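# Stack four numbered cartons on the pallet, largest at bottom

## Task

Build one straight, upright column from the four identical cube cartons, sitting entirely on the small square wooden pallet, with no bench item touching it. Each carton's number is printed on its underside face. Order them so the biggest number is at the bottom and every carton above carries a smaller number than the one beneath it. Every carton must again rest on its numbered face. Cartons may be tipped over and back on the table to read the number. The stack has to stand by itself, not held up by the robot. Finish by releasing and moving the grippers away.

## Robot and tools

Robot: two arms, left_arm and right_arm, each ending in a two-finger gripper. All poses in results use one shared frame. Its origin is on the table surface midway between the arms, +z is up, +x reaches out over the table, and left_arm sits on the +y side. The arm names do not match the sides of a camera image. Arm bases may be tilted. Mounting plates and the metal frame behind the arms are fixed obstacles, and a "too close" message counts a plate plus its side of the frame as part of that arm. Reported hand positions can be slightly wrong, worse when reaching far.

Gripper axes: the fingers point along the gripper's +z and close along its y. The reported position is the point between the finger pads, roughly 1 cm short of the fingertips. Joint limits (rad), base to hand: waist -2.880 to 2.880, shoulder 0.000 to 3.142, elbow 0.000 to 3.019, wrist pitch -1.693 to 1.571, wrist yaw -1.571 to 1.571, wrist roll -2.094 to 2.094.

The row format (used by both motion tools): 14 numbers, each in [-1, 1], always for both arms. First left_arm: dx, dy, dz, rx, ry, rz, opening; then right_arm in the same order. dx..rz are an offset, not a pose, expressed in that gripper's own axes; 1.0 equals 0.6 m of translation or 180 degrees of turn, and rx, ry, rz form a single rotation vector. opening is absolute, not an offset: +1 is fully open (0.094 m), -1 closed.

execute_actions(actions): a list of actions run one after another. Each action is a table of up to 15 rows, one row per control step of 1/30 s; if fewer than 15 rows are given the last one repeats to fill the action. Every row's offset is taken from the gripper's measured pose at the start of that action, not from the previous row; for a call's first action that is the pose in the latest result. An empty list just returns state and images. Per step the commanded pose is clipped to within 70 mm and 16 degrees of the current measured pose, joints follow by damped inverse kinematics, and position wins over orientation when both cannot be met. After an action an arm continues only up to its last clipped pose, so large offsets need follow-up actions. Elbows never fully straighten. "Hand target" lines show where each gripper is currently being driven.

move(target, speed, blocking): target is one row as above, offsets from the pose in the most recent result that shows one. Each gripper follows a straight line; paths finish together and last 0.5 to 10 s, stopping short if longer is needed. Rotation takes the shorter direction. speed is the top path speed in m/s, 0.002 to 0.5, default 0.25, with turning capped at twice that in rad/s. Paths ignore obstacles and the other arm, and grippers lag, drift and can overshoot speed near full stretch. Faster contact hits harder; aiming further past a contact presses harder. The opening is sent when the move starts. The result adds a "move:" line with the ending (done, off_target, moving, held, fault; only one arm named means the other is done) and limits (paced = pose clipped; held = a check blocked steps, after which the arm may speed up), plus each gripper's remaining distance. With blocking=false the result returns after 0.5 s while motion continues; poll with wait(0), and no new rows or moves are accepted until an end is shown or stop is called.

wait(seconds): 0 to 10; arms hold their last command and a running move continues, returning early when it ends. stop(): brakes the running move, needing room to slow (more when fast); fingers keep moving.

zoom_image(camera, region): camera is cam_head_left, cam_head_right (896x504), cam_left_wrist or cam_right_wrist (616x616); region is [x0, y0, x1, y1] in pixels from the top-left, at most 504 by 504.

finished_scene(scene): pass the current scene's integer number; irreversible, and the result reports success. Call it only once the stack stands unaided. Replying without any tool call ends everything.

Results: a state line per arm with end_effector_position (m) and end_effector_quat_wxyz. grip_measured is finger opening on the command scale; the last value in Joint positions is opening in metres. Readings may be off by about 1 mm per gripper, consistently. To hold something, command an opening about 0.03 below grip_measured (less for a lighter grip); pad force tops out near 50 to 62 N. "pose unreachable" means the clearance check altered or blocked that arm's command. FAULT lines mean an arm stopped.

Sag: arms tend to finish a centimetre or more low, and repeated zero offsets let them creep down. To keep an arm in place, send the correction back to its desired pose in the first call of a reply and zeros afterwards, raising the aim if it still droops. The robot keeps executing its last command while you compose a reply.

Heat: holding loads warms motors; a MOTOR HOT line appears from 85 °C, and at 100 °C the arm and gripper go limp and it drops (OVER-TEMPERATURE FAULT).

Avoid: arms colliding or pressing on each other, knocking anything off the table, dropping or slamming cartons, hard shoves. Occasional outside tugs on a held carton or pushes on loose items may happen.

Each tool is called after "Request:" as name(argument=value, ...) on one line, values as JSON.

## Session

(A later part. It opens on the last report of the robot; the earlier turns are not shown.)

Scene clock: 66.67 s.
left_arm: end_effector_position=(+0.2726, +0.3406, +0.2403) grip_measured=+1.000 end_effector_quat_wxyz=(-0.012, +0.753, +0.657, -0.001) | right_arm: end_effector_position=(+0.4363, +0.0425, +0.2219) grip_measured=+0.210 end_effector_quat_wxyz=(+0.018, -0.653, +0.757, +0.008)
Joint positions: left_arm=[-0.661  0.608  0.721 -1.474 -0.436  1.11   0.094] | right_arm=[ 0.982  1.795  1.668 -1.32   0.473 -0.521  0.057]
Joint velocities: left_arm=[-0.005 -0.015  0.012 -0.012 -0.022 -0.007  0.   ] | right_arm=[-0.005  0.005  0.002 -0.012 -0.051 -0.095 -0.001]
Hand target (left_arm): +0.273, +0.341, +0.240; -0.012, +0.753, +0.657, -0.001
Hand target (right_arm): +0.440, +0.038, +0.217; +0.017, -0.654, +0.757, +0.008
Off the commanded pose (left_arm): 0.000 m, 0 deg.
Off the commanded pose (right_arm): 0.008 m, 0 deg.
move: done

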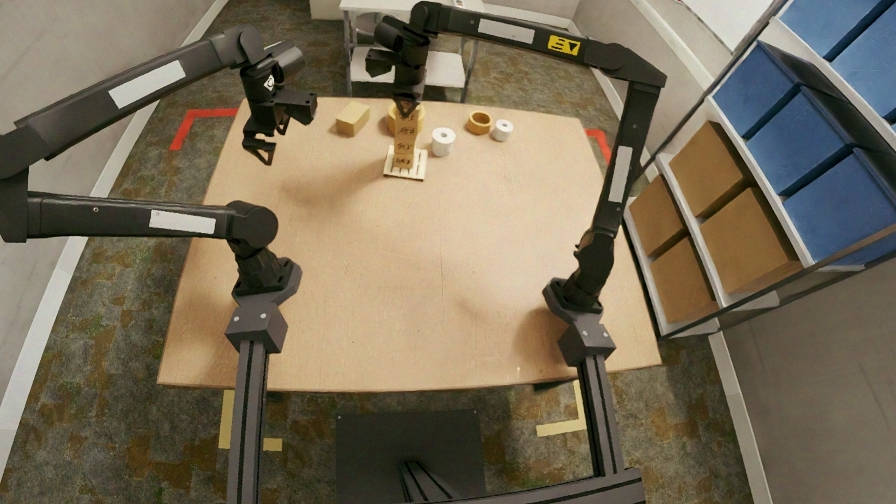

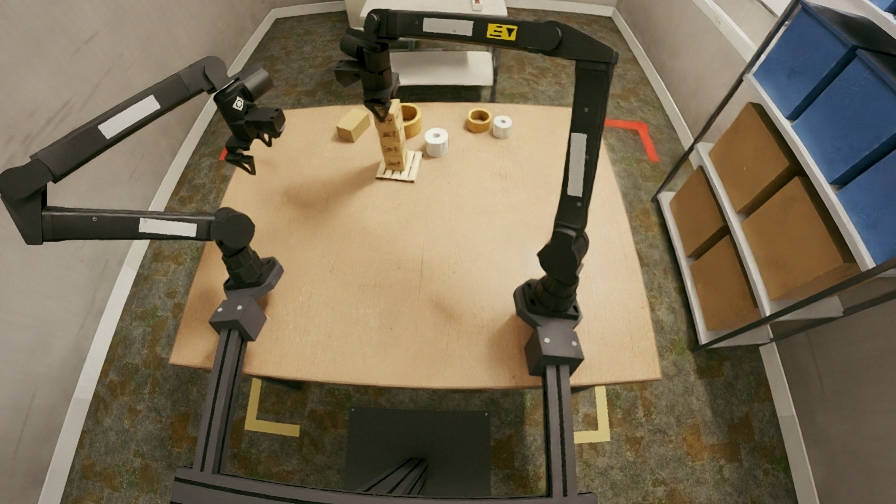

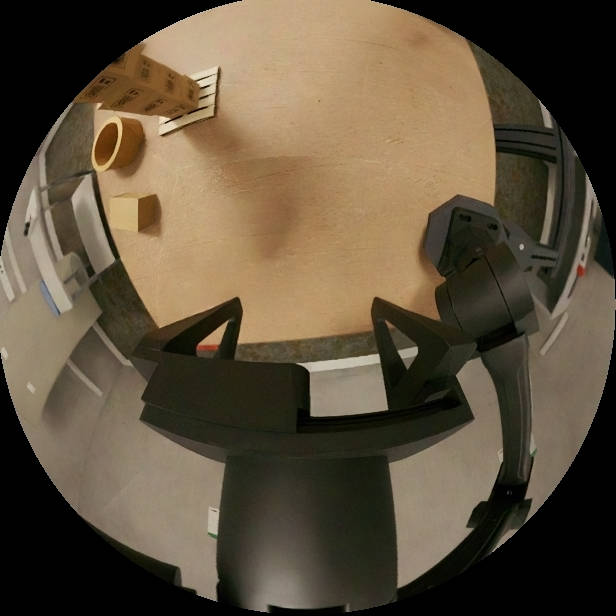

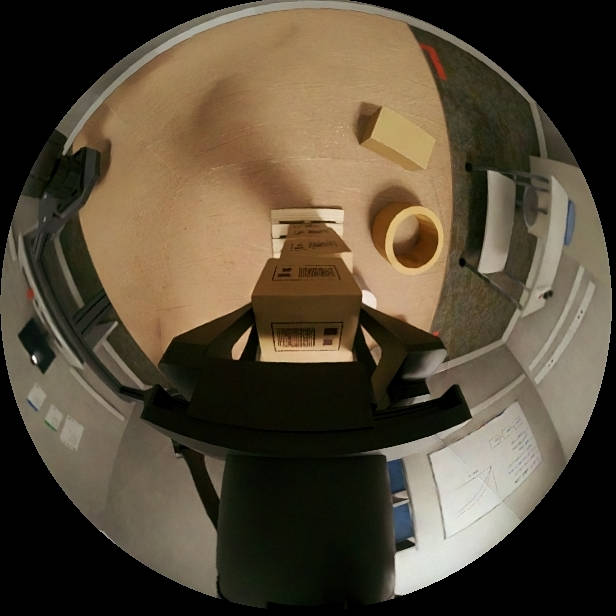

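Request:
move(target=[0,0,0,0,0,0,1,0.004,-0.03,-0.05,0,0,0,0.15], speed=0.04)

Scene clock: 74.07 s.
left_arm: end_effector_position=(+0.2726, +0.3406, +0.2403) grip_measured=+1.000 end_effector_quat_wxyz=(-0.012, +0.753, +0.657, -0.001) | right_arm: end_effector_position=(+0.4352, +0.0323, +0.2321) grip_measured=+0.210 end_effector_quat_wxyz=(+0.003, +0.662, -0.750, -0.004)
Joint positions: left_arm=[-0.661  0.608  0.721 -1.474 -0.436  1.11   0.094] | right_arm=[ 0.982  1.795  1.699 -1.4    0.473 -0.523  0.057]
Joint velocities: left_arm=[ 0.005 -0.015 -0.007 -0.002 -0.022 -0.022  0.   ] | right_arm=[-0.034 -0.005  0.012 -0.007  0.007 -0.037  0.   ]
Hand target (left_arm): +0.273, +0.341, +0.240; -0.012, +0.753, +0.657, -0.001
Hand target (right_arm): +0.452, +0.036, +0.252; +0.019, -0.653, +0.757, +0.008
Off the commanded pose (left_arm): 0.000 m, 0 deg.
Off the commanded pose (right_arm): 0.027 m, 3 deg.
move: off_target (right_arm)

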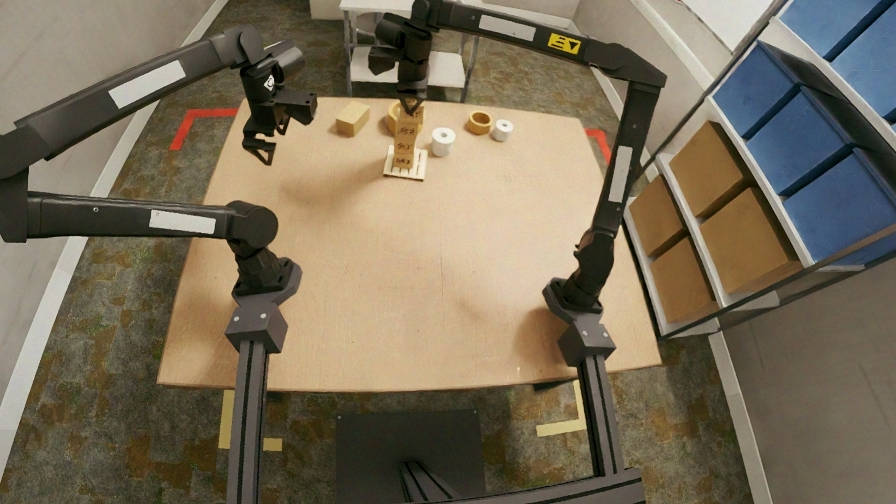

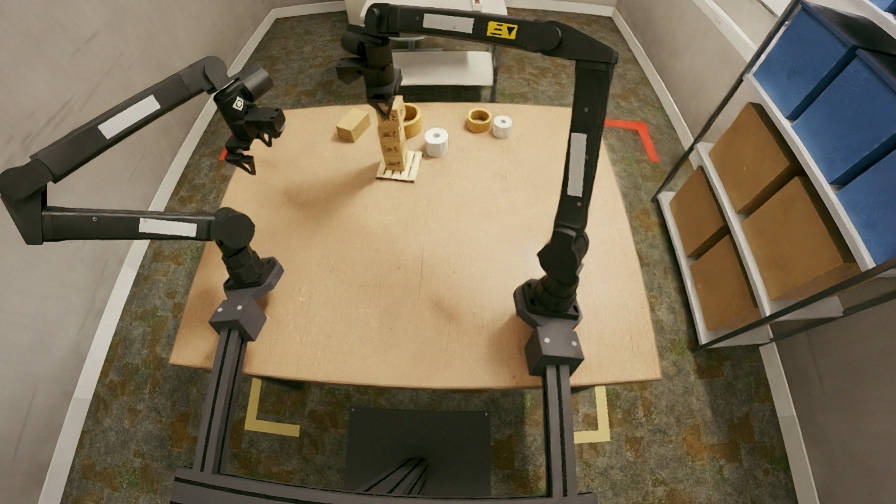

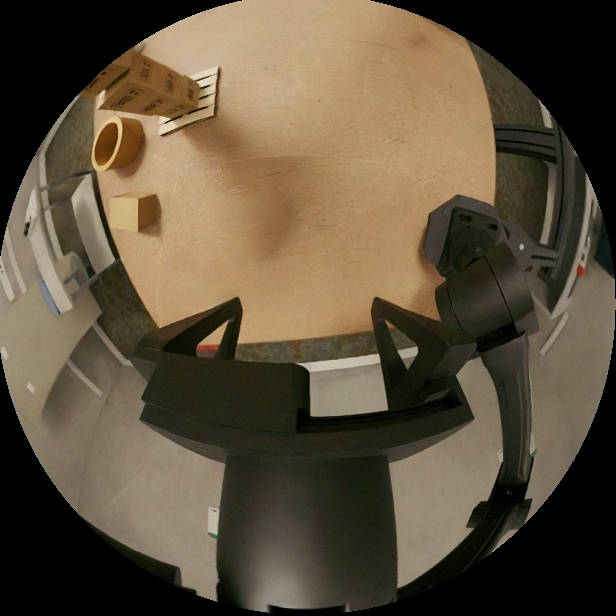

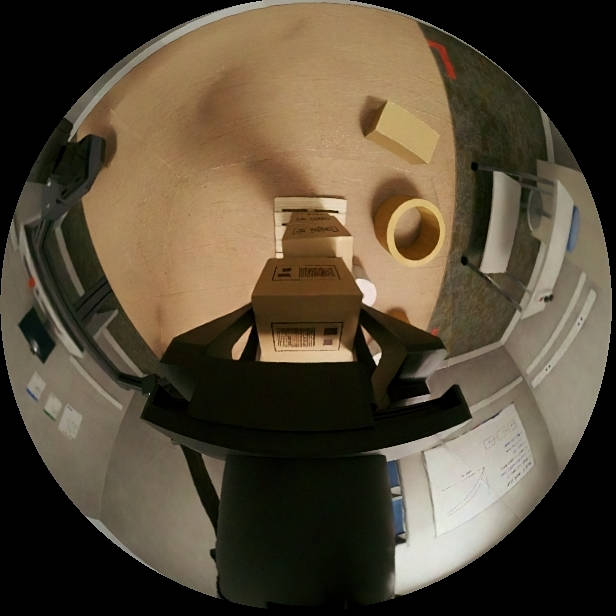

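Request:
move(target=[0,0,0,0,0,0,1,-0.02,-0.027,0,0,0,0.005,0.15], speed=0.04)

Scene clock: 75.07 s.
left_arm: end_effector_position=(+0.2726, +0.3406, +0.2403) grip_measured=+1.000 end_effector_quat_wxyz=(-0.012, +0.753, +0.657, -0.001) | right_arm: end_effector_position=(+0.4367, +0.0356, +0.2306) grip_measured=+0.210 end_effector_quat_wxyz=(+0.008, +0.664, -0.748, -0.003)
Joint positions: left_arm=[-0.661  0.608  0.721 -1.474 -0.436  1.11   0.094] | right_arm=[ 0.982  1.813  1.721 -1.416  0.473 -0.523  0.057]
Joint velocities: left_arm=[-0.015 -0.005  0.002  0.007  0.007  0.007  0.   ] | right_arm=[-0.005 -0.005 -0.007 -0.012 -0.022 -0.007  0.   ]
Hand target (left_arm): +0.273, +0.341, +0.240; -0.012, +0.753, +0.657, -0.001
Hand target (right_arm): +0.453, +0.042, +0.232; -0.002, -0.656, +0.755, +0.004
Off the commanded pose (left_arm): 0.000 m, 0 deg.
Off the commanded pose (right_arm): 0.017 m, 1 deg.
move: off_target (right_arm)

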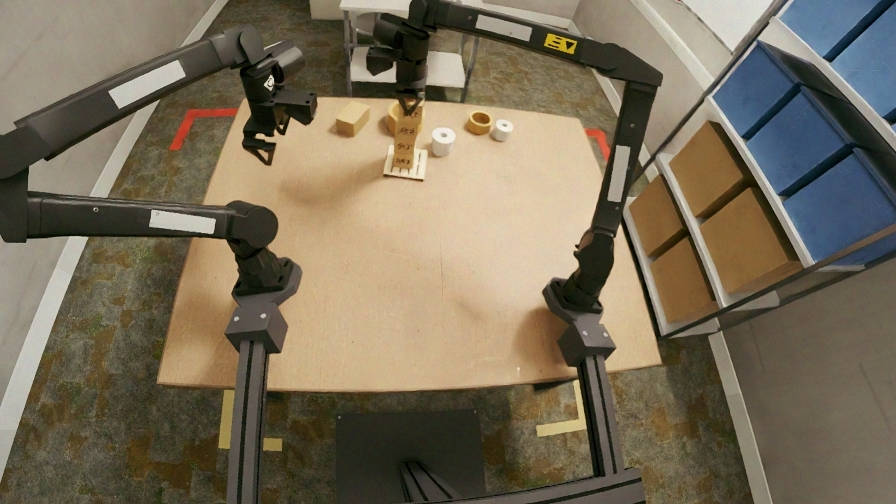

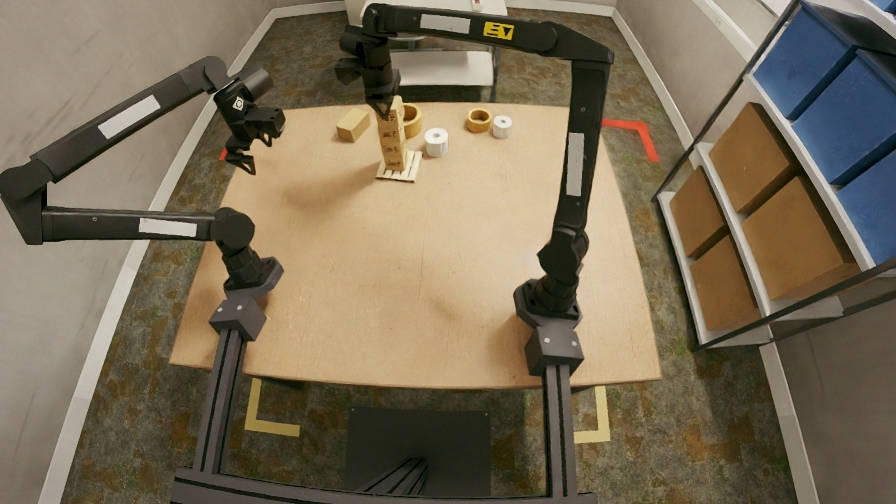

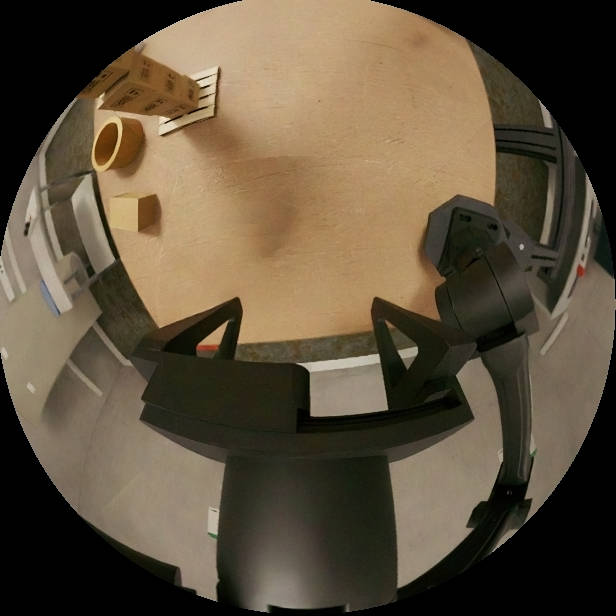

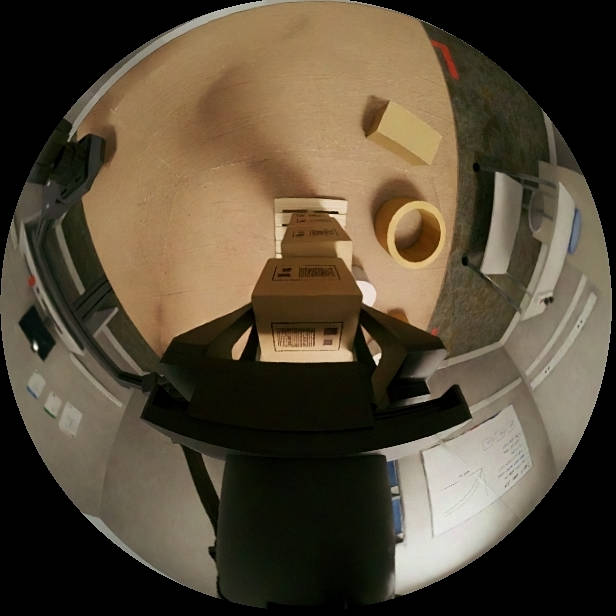

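Waist stiction; push target further.

Request:
move(target=[0,0,0,0,0,0,1,-0.018,-0.042,-0.004,0,0,0.008,0.15], speed=0.04)

Scene clock: 76.23 s.
left_arm: end_effector_position=(+0.2726, +0.3406, +0.2403) grip_measured=+1.000 end_effector_quat_wxyz=(-0.012, +0.753, +0.657, -0.001) | right_arm: end_effector_position=(+0.4469, +0.0374, +0.2335) grip_measured=+0.210 end_effector_quat_wxyz=(-0.012, -0.662, +0.750, +0.002)
Joint positions: left_arm=[-0.661  0.608  0.721 -1.474 -0.436  1.11   0.094] | right_arm=[ 0.973  1.836  1.771 -1.447  0.473 -0.523  0.057]
Joint velocities: left_arm=[-0.015 -0.005 -0.002  0.012 -0.007 -0.051  0.   ] | right_arm=[-0.015 -0.005  0.012  0.007 -0.007 -0.022 -0.001]
Hand target (left_arm): +0.273, +0.341, +0.240; -0.012, +0.753, +0.657, -0.001
Hand target (right_arm): +0.463, +0.043, +0.233; -0.008, -0.654, +0.756, +0.003
Off the commanded pose (left_arm): 0.000 m, 0 deg.
Off the commanded pose (right_arm): 0.017 m, 1 deg.
move: off_target (right_arm)

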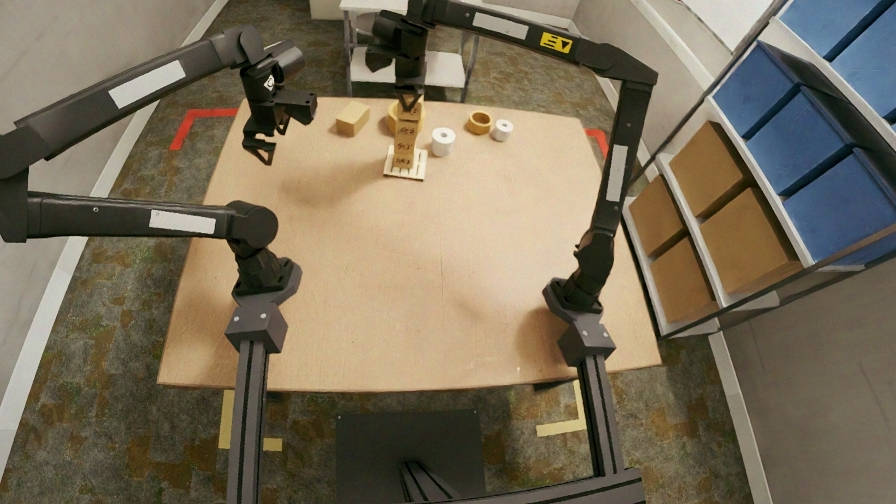

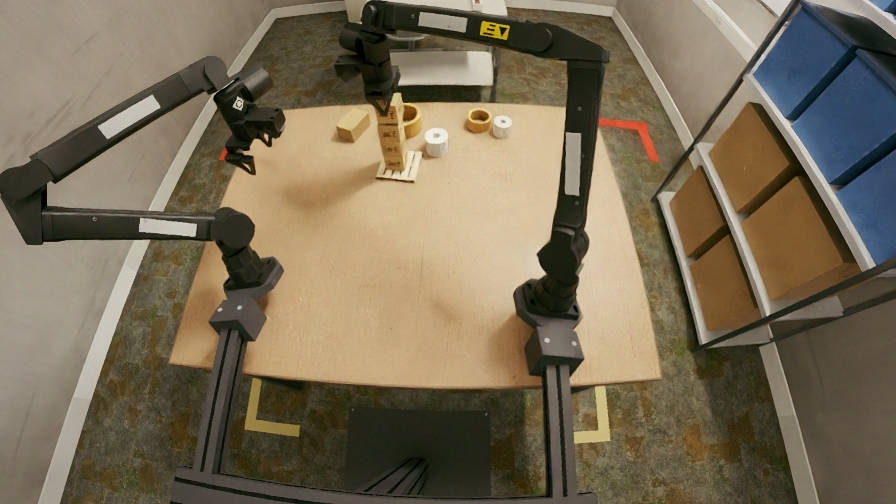

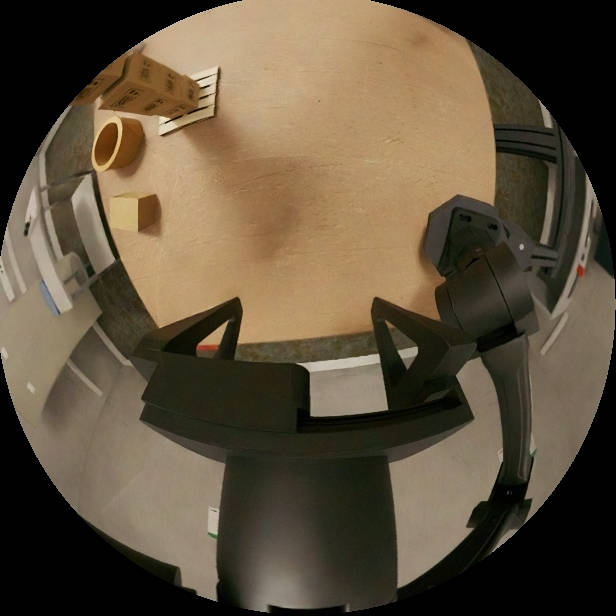

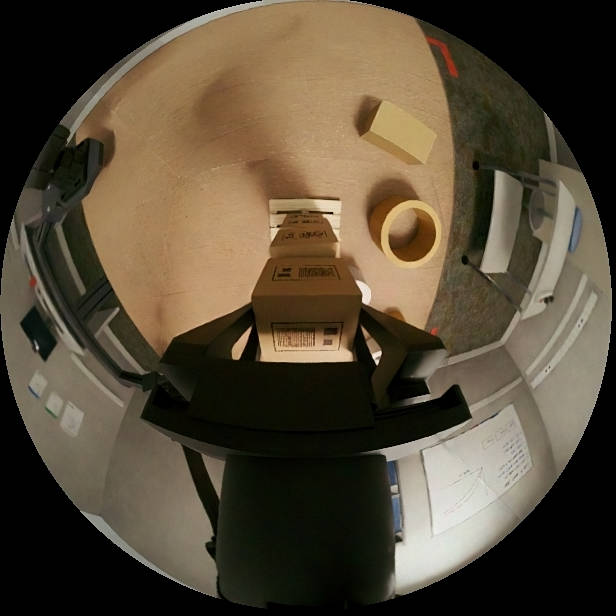

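Request:
move(target=[0,0,0,0,0,0,1,-0.005,-0.005,0.03,0.005,-0.006,0,0.15], speed=0.04)

Request:
zoom_image(camera="cam_head_left", region=[350,70,470,190])

Scene clock: 77.13 s.
left_arm: end_effector_position=(+0.2726, +0.3406, +0.2403) grip_measured=+1.000 end_effector_quat_wxyz=(-0.012, +0.753, +0.657, -0.001) | right_arm: end_effector_position=(+0.4464, +0.0455, +0.2227) grip_measured=+0.210 end_effector_quat_wxyz=(-0.004, +0.660, -0.751, -0.004)
Joint positions: left_arm=[-0.661  0.608  0.721 -1.474 -0.436  1.11   0.094] | right_arm=[ 0.973  1.836  1.739 -1.379  0.474 -0.536  0.057]
Joint velocities: left_arm=[-0.005 -0.015  0.007 -0.002 -0.066  0.007  0.   ] | right_arm=[-0.015 -0.015  0.022  0.002 -0.007  0.066 -0.001]
Hand target (left_arm): +0.273, +0.341, +0.240; -0.012, +0.753, +0.657, -0.001
Hand target (right_arm): +0.450, +0.040, +0.216; +0.000, -0.662, +0.750, +0.002
Off the commanded pose (left_arm): 0.000 m, 0 deg.
Off the commanded pose (right_arm): 0.010 m, 1 deg.
move: done

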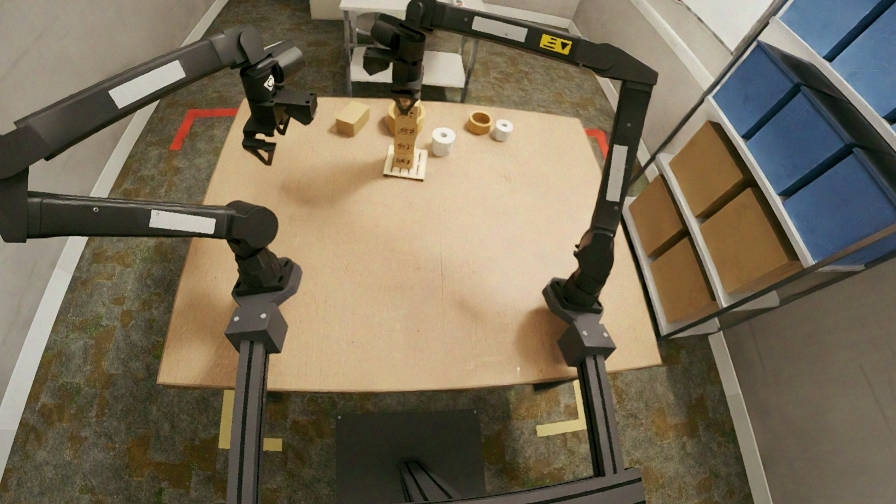

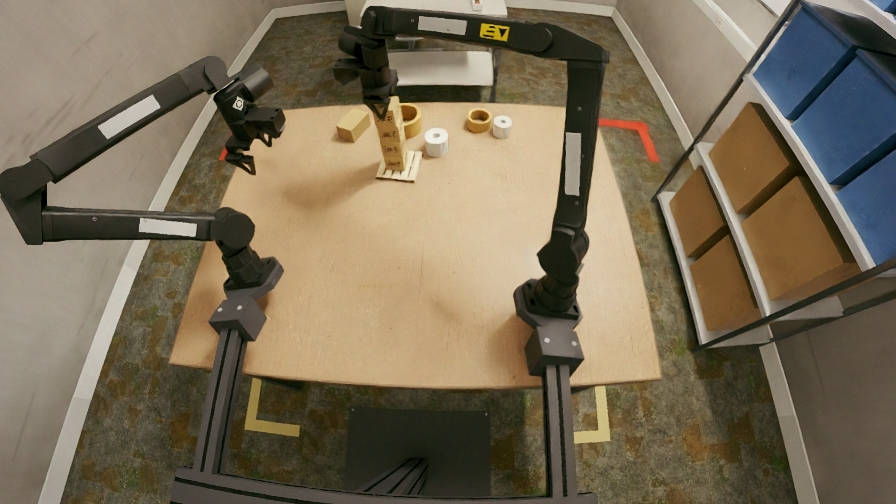

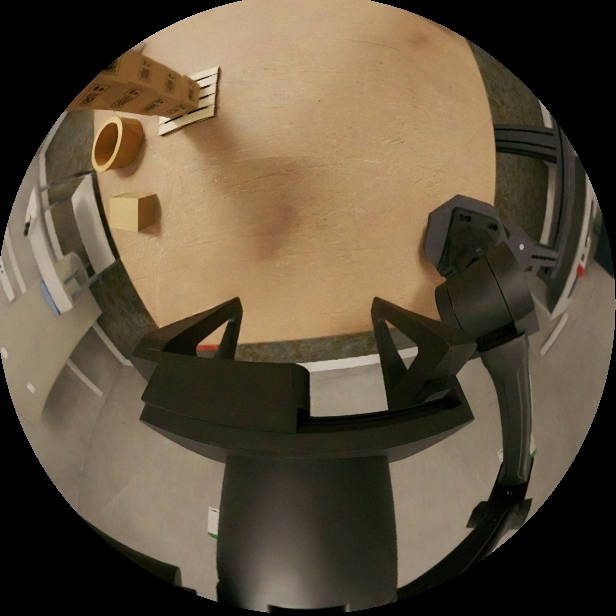

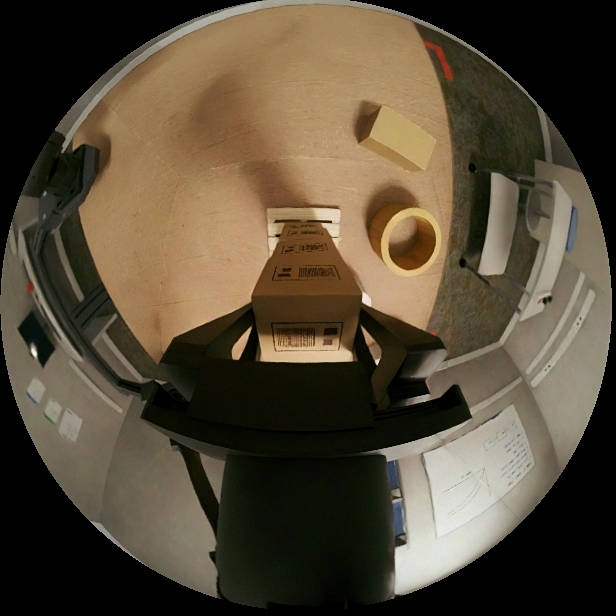

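Region (350, 70, 470, 190) of cam_head_left's 896x504 image, scaled by 4.200, with more detail than that image has.

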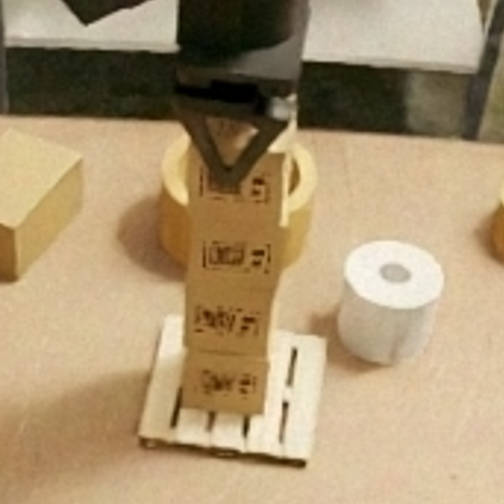

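Acceptable (~4 mm).

Request:
move(target=[0,0,0,0,0,0,1,0,0,0,0,0,0,1])

Request:
move(target=[0,0,0,0,0,0,1,0,-0.015,-0.13,0,0,0,1], speed=0.15)

Request:
move(target=[0,0,0,0,0,0,1,0.5,0.15,-0.02,0,0,0,1], speed=0.4)

Scene clock: 78.70 s.
left_arm: end_effector_position=(+0.2726, +0.3406, +0.2403) grip_measured=+1.000 end_effector_quat_wxyz=(-0.012, +0.753, +0.657, -0.001) | right_arm: end_effector_position=(+0.4464, +0.0455, +0.2227) grip_measured=+1.000 end_effector_quat_wxyz=(-0.004, +0.661, -0.750, -0.004)
Joint positions: left_arm=[-0.661  0.608  0.721 -1.474 -0.436  1.11   0.094] | right_arm=[ 0.973  1.836  1.739 -1.379  0.474 -0.537  0.094]
Joint velocities: left_arm=[ 0.005 -0.015  0.012 -0.002 -0.037 -0.037  0.   ] | right_arm=[-0.024 -0.015  0.027 -0.012 -0.022  0.022  0.   ]
Hand target (left_arm): +0.273, +0.341, +0.240; -0.012, +0.753, +0.657, -0.001
Hand target (right_arm): +0.446, +0.046, +0.223; +0.004, -0.661, +0.751, +0.004
Off the commanded pose (left_arm): 0.000 m, 0 deg.
Off the commanded pose (right_arm): 0.000 m, 0 deg.
move: done

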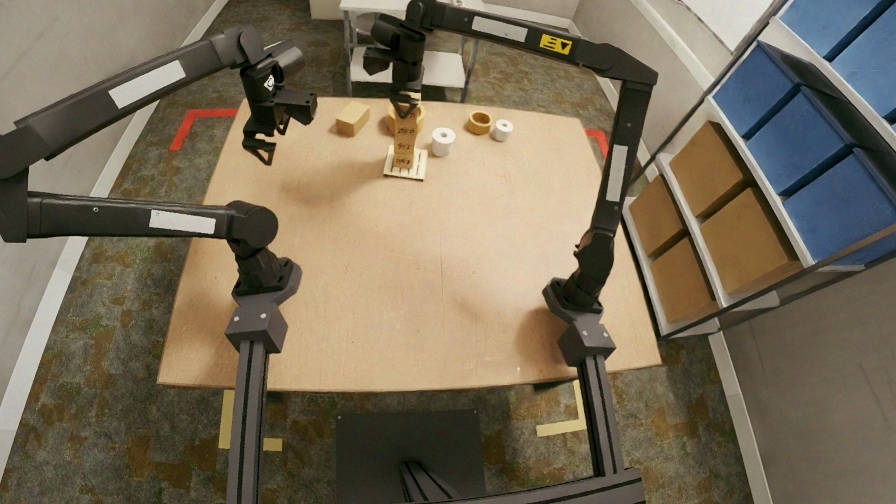

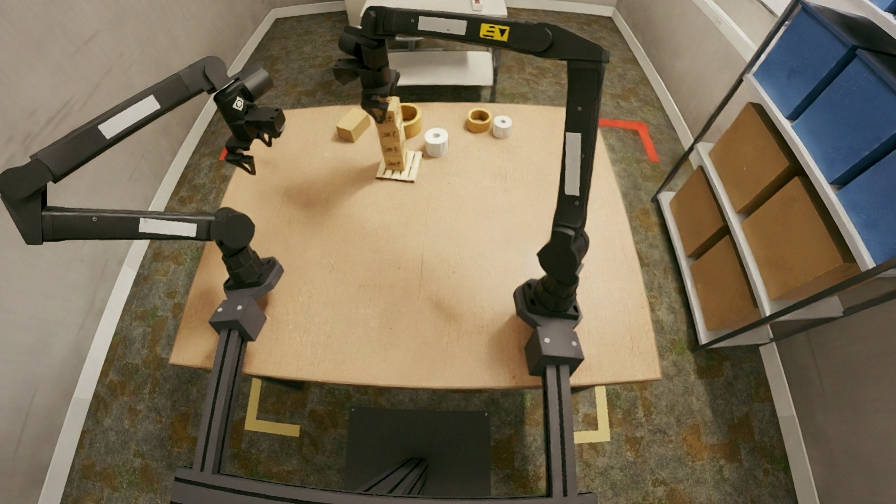

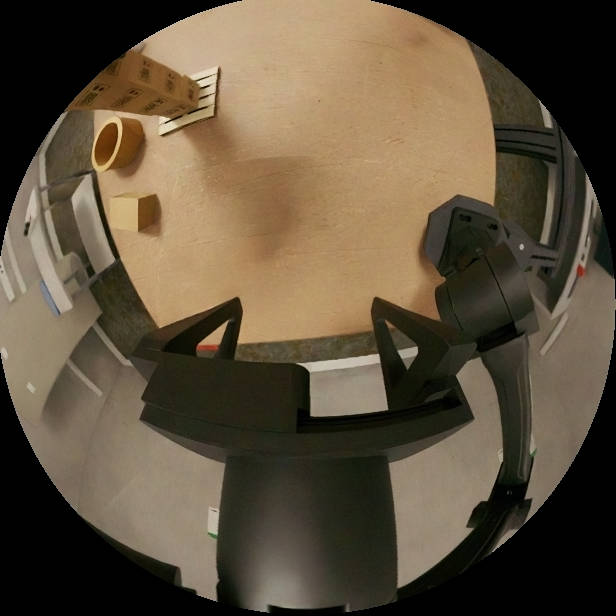

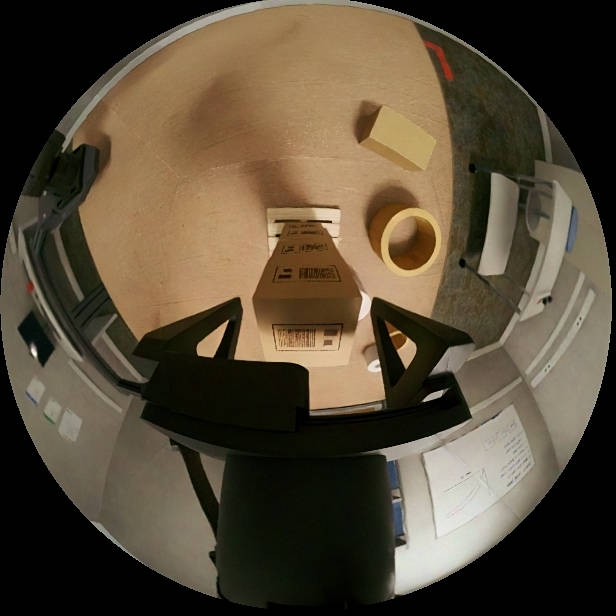

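Scene clock: 79.63 s.
left_arm: end_effector_position=(+0.2726, +0.3406, +0.2403) grip_measured=+1.000 end_effector_quat_wxyz=(-0.012, +0.753, +0.657, -0.001) | right_arm: end_effector_position=(+0.4452, +0.0390, +0.2827) grip_measured=+1.000 end_effector_quat_wxyz=(+0.015, +0.671, -0.741, -0.000)
Joint positions: left_arm=[-0.661  0.608  0.721 -1.474 -0.436  1.11   0.094] | right_arm=[ 1.018  1.836  1.882 -1.588  0.477 -0.496  0.094]
Joint velocities: left_arm=[ 0.005 -0.005 -0.007 -0.012  0.037  0.051  0.   ] | right_arm=[ 0.015 -0.015  0.022 -0.027  0.022  0.037  0.   ]
Hand target (left_arm): +0.273, +0.341, +0.240; -0.012, +0.753, +0.657, -0.001
Hand target (right_arm): +0.454, +0.043, +0.301; +0.004, -0.661, +0.750, +0.004
Off the commanded pose (left_arm): 0.000 m, 0 deg.
Off the commanded pose (right_arm): 0.021 m, 3 deg.
move: off_target (right_arm)

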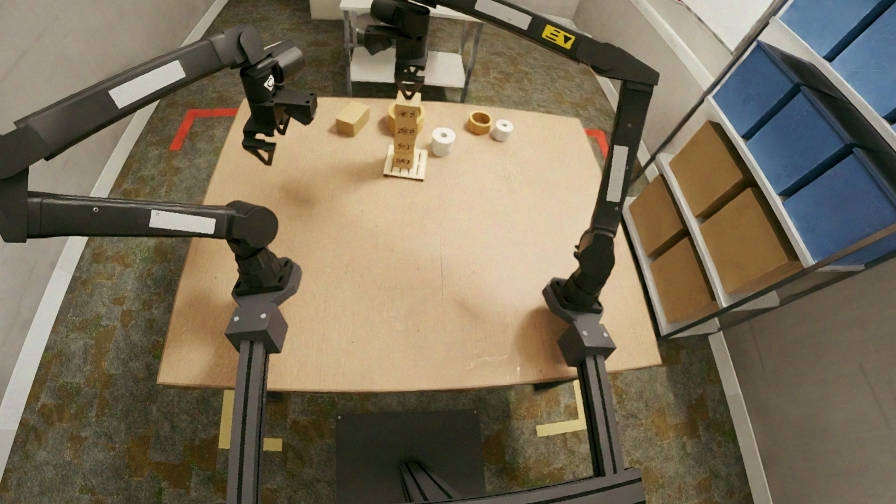

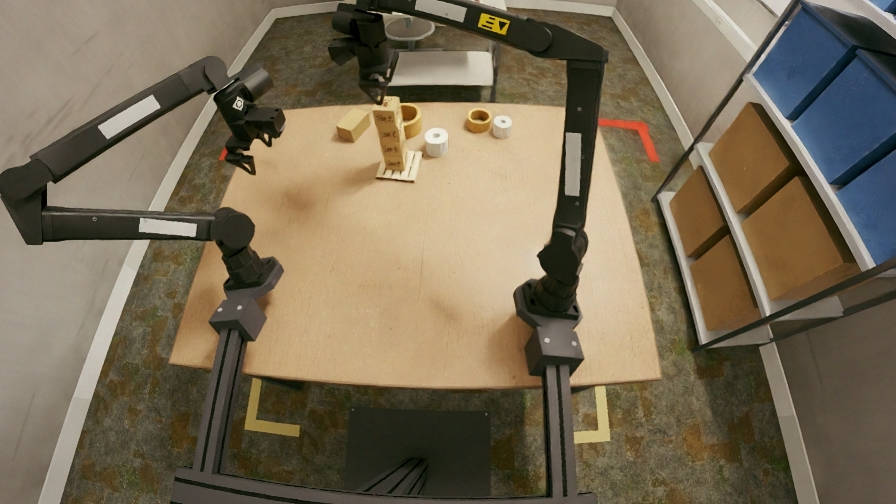

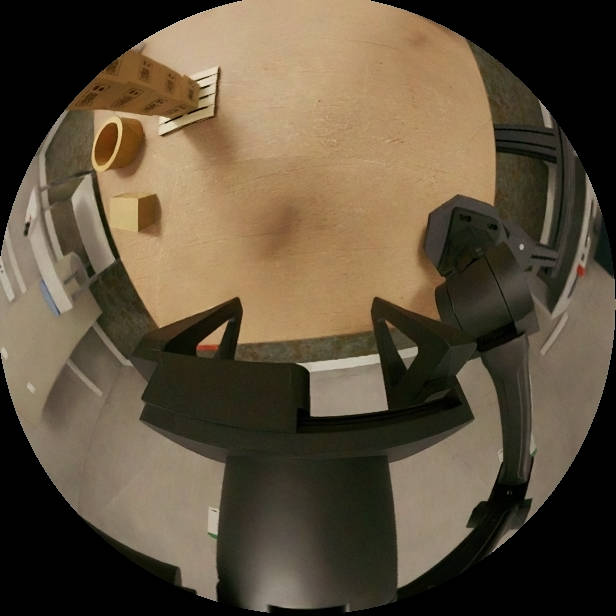

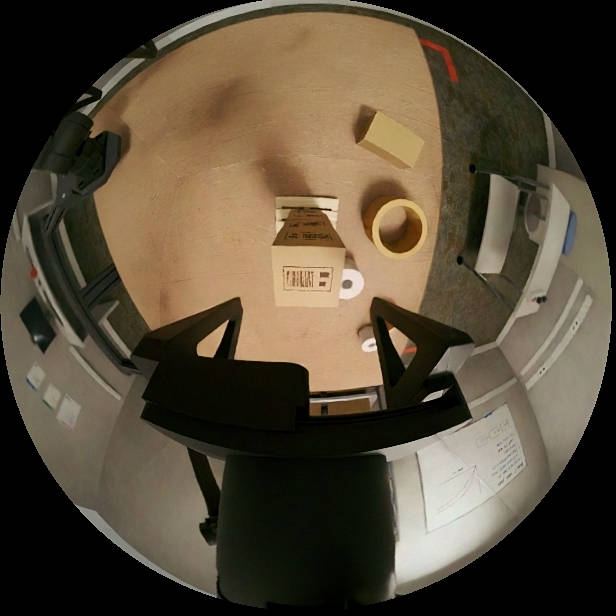

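Scene clock: 81.03 s.
left_arm: end_effector_position=(+0.2726, +0.3406, +0.2403) grip_measured=+1.000 end_effector_quat_wxyz=(-0.012, +0.753, +0.657, -0.001) | right_arm: end_effector_position=(+0.3253, -0.2468, +0.3065) grip_measured=+1.000 end_effector_quat_wxyz=(+0.001, +0.664, -0.748, -0.002)
Joint positions: left_arm=[-0.661  0.608  0.721 -1.474 -0.436  1.11   0.094] | right_arm=[ 0.842  0.998  1.108 -1.532  0.461 -0.685  0.094]
Joint velocities: left_arm=[-0.005 -0.005 -0.012  0.002 -0.081 -0.022  0.   ] | right_arm=[-0.005 -0.015  0.012 -0.012 -0.066  0.007  0.   ]
Hand target (left_arm): +0.273, +0.341, +0.240; -0.012, +0.753, +0.657, -0.001
Hand target (right_arm): +0.323, -0.248, +0.300; -0.013, -0.671, +0.741, +0.002
Off the commanded pose (left_arm): 0.000 m, 0 deg.
Off the commanded pose (right_arm): 0.005 m, 2 deg.
move: done

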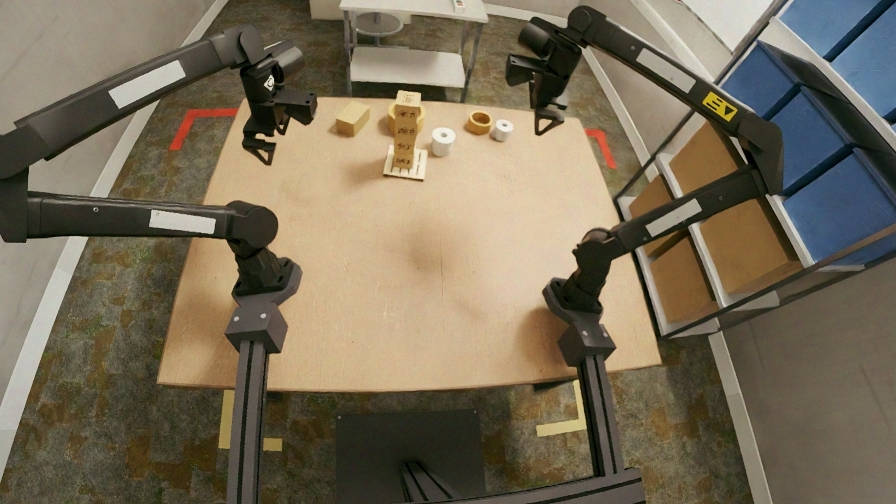

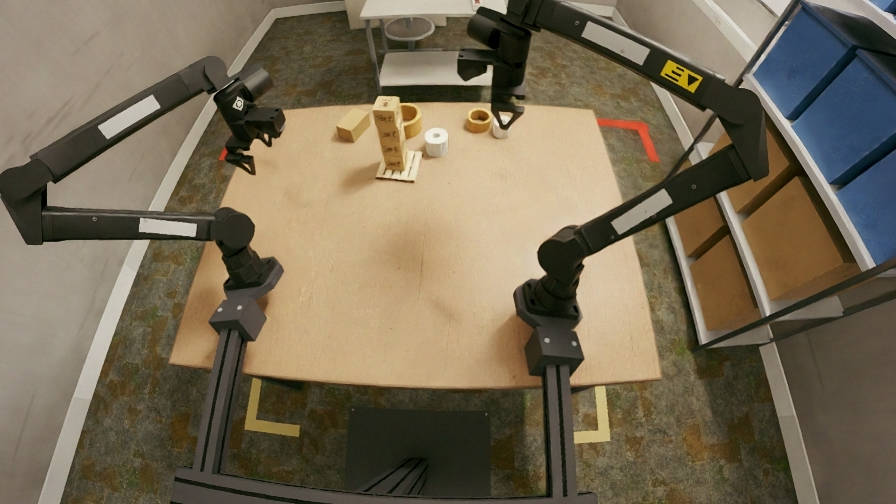

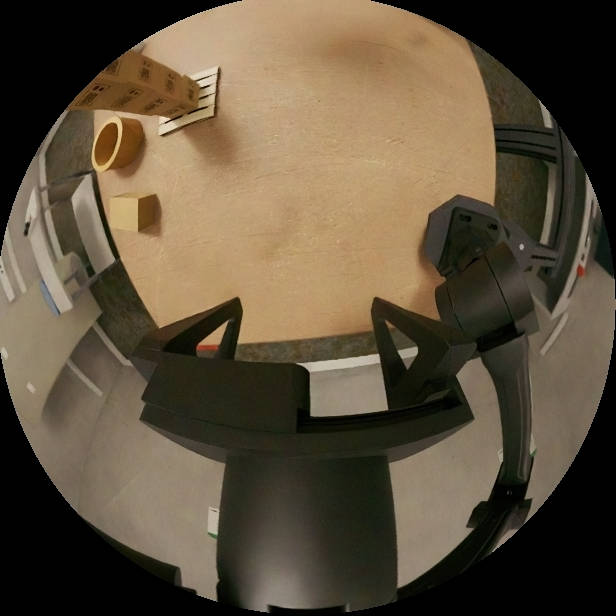

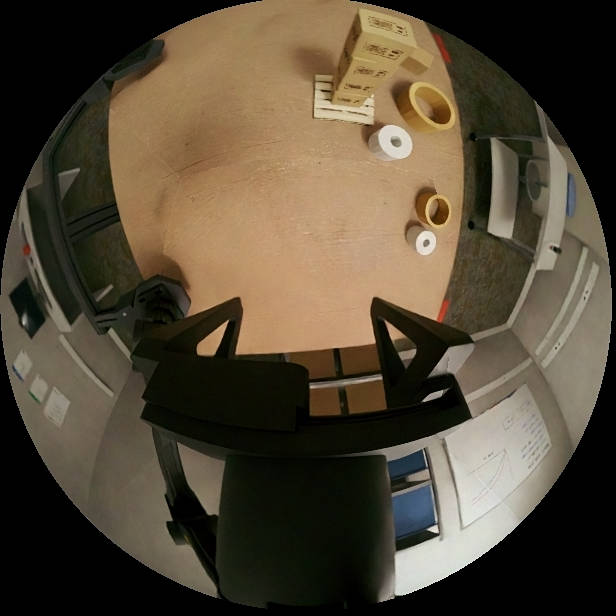

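Request:
finished_scene(scene=2)

The scene is finished: the task was done.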